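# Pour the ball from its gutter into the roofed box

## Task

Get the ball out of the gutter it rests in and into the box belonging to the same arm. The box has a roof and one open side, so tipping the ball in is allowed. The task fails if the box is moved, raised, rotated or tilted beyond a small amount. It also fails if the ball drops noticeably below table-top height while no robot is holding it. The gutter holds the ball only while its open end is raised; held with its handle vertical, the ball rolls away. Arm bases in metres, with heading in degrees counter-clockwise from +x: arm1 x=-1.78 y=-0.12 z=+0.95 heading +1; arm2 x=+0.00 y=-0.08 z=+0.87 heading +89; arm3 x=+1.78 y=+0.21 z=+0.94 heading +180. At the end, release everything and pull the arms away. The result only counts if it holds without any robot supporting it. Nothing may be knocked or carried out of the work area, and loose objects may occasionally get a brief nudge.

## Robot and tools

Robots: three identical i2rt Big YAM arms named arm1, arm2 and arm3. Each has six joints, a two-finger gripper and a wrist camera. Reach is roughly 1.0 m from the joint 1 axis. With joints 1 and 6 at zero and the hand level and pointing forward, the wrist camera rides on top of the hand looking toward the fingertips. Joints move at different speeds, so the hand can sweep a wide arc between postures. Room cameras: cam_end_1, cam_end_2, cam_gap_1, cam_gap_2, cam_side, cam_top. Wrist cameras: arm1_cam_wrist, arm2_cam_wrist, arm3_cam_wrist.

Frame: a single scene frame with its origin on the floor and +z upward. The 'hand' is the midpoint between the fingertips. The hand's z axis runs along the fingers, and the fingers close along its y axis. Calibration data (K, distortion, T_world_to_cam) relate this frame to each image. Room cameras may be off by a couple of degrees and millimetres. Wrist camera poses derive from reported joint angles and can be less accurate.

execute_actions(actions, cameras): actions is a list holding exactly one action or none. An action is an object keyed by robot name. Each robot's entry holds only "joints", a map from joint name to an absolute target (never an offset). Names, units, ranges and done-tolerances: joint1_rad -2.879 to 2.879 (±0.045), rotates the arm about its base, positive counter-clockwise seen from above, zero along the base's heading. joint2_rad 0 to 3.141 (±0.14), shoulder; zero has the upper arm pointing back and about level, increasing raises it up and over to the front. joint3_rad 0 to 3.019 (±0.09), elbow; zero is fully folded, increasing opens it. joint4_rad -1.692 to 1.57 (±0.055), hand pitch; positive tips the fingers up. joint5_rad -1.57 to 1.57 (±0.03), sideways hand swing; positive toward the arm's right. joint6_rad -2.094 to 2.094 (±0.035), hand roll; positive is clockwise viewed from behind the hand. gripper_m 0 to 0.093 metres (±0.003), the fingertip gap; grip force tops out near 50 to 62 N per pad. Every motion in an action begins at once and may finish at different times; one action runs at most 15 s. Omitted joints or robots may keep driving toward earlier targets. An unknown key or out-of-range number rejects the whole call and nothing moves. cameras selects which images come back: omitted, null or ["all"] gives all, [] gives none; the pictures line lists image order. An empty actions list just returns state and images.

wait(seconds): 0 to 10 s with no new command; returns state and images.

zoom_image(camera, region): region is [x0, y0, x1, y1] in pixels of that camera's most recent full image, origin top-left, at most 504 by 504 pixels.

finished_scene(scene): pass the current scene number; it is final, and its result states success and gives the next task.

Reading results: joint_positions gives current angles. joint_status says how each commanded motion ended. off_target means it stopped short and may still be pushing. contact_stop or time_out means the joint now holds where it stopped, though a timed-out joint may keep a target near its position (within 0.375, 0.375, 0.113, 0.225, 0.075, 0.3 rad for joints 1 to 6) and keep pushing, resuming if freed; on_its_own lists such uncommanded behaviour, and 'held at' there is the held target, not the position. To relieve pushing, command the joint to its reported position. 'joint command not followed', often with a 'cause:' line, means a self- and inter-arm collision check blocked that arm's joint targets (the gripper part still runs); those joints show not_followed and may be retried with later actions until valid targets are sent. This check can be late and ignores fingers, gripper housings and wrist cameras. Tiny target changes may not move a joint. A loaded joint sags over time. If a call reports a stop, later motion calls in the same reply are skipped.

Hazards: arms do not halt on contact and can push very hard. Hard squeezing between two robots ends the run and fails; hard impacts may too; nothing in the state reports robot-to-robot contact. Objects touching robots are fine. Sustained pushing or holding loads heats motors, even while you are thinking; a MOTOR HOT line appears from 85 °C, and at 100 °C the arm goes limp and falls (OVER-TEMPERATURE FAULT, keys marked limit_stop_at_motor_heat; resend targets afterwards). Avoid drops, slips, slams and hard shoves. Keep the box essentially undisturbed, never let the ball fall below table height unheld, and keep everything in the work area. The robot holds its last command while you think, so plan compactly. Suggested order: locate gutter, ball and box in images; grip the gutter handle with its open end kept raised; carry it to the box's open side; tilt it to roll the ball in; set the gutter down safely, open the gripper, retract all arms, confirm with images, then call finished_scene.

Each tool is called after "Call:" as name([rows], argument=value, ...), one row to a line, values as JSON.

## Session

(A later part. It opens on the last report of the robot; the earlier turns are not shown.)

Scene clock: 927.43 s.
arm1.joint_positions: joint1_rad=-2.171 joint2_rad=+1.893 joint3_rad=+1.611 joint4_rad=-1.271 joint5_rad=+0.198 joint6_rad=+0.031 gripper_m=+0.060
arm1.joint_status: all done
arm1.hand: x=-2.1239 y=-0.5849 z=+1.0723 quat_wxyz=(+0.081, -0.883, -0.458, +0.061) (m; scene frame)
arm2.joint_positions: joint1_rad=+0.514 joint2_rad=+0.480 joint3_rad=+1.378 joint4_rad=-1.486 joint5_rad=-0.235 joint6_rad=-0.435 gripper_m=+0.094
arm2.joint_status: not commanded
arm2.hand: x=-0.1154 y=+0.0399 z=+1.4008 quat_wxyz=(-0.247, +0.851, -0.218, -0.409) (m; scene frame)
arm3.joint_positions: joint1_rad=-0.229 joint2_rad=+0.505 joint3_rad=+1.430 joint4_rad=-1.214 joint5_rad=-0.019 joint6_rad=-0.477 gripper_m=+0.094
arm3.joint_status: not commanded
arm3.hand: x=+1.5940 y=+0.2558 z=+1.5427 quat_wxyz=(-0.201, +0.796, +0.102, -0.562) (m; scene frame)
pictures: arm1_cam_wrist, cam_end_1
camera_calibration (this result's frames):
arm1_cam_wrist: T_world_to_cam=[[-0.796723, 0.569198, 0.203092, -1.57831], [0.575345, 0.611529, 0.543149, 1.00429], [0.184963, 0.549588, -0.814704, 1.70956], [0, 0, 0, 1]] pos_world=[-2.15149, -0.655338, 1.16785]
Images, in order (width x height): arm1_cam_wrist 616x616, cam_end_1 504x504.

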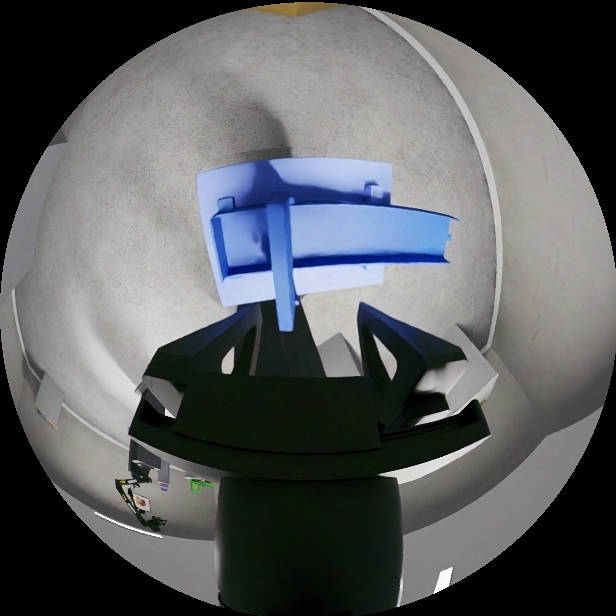

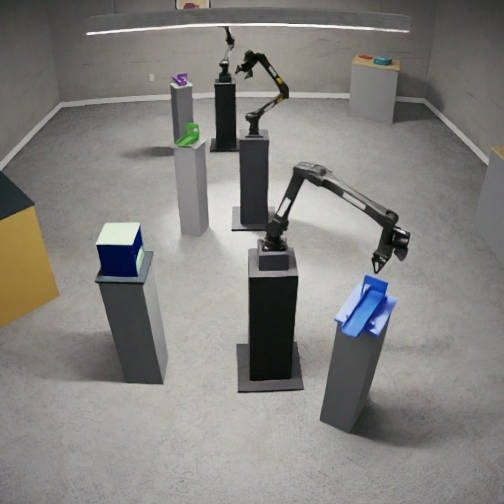

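Call:
execute_actions([
  {"arm1": {"joints": {"joint2_rad": 1.55, "joint4_rad": -1.45}}},
], cameras=["arm1_cam_wrist", "cam_end_1", "cam_side", "cam_top"])

Call:
zoom_image(camera="cam_side", region=[20, 200, 100, 260])

Call:
zoom_image(camera="cam_end_1", region=[80, 200, 430, 400])

Scene clock: 935.40 s.
arm1.joint_positions: joint1_rad=-2.171 joint2_rad=+1.532 joint3_rad=+1.622 joint4_rad=-1.442 joint5_rad=+0.199 joint6_rad=+0.031 gripper_m=+0.060
arm1.joint_status: all done
arm1.hand: x=-2.0844 y=-0.5255 z=+1.2616 quat_wxyz=(+0.032, -0.882, -0.447, +0.148) (m; scene frame)
arm2.joint_positions: joint1_rad=+0.514 joint2_rad=+0.480 joint3_rad=+1.378 joint4_rad=-1.486 joint5_rad=-0.235 joint6_rad=-0.435 gripper_m=+0.094
arm2.joint_status: not commanded
arm2.hand: x=-0.1154 y=+0.0399 z=+1.4008 quat_wxyz=(-0.247, +0.851, -0.218, -0.409) (m; scene frame)
arm3.joint_positions: joint1_rad=-0.229 joint2_rad=+0.505 joint3_rad=+1.430 joint4_rad=-1.214 joint5_rad=-0.019 joint6_rad=-0.477 gripper_m=+0.094
arm3.joint_status: not commanded
arm3.hand: x=+1.5940 y=+0.2558 z=+1.5427 quat_wxyz=(-0.201, +0.796, +0.102, -0.562) (m; scene frame)
pictures: arm1_cam_wrist, cam_end_1, cam_side, cam_top
camera_calibration (this result's frames):
arm1_cam_wrist: T_world_to_cam=[[-0.775198, 0.602006, 0.191462, -1.54232], [0.625399, 0.688583, 0.367054, 1.20938], [0.0891312, 0.40428, -0.910282, 1.66832], [0, 0, 0, 1]] pos_world=[-2.10065, -0.578744, 1.37003]
Images, in order (width x height): arm1_cam_wrist 616x616, cam_end_1 504x504, cam_side 504x504, cam_top 504x504.

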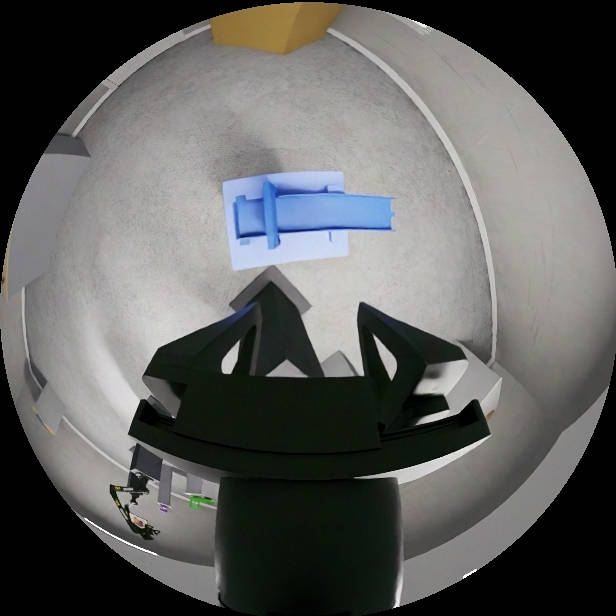

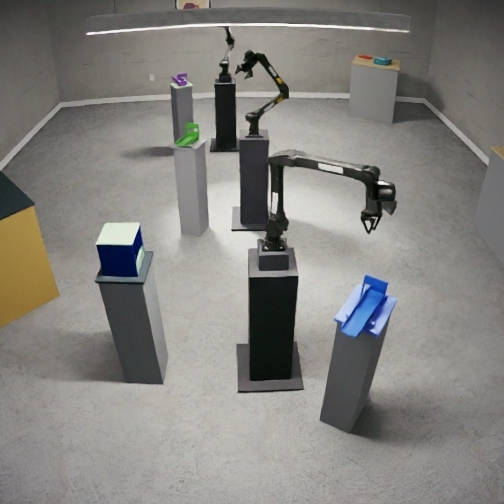

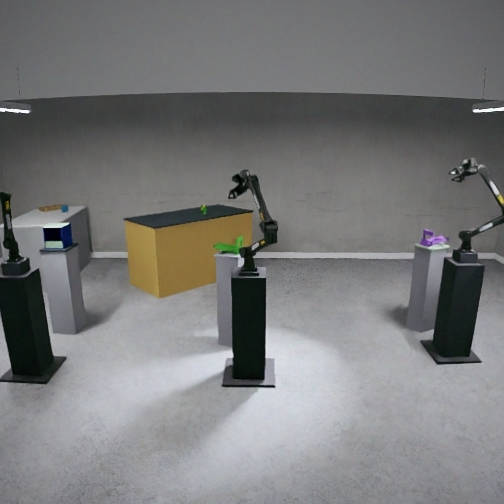

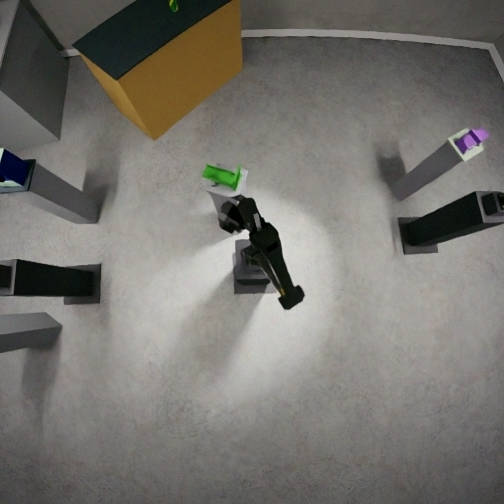

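Region (20, 200, 100, 260) of cam_side's 504x504 image, scaled by 6.300, with more detail than that image has; it fills the top 378 rows of this view, and the rest is white.

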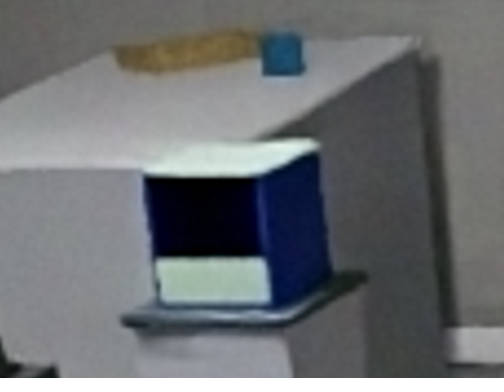

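Region (80, 200, 430, 400) of cam_end_1's 504x504 image, scaled by 1.440, with more detail than that image has; it fills the top 288 rows of this view, and the rest is white.

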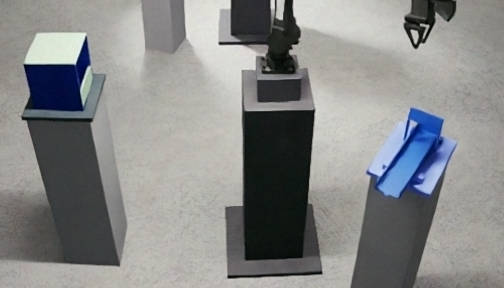

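Call:
finished_scene(scene=2)

The scene is finished: the task was done.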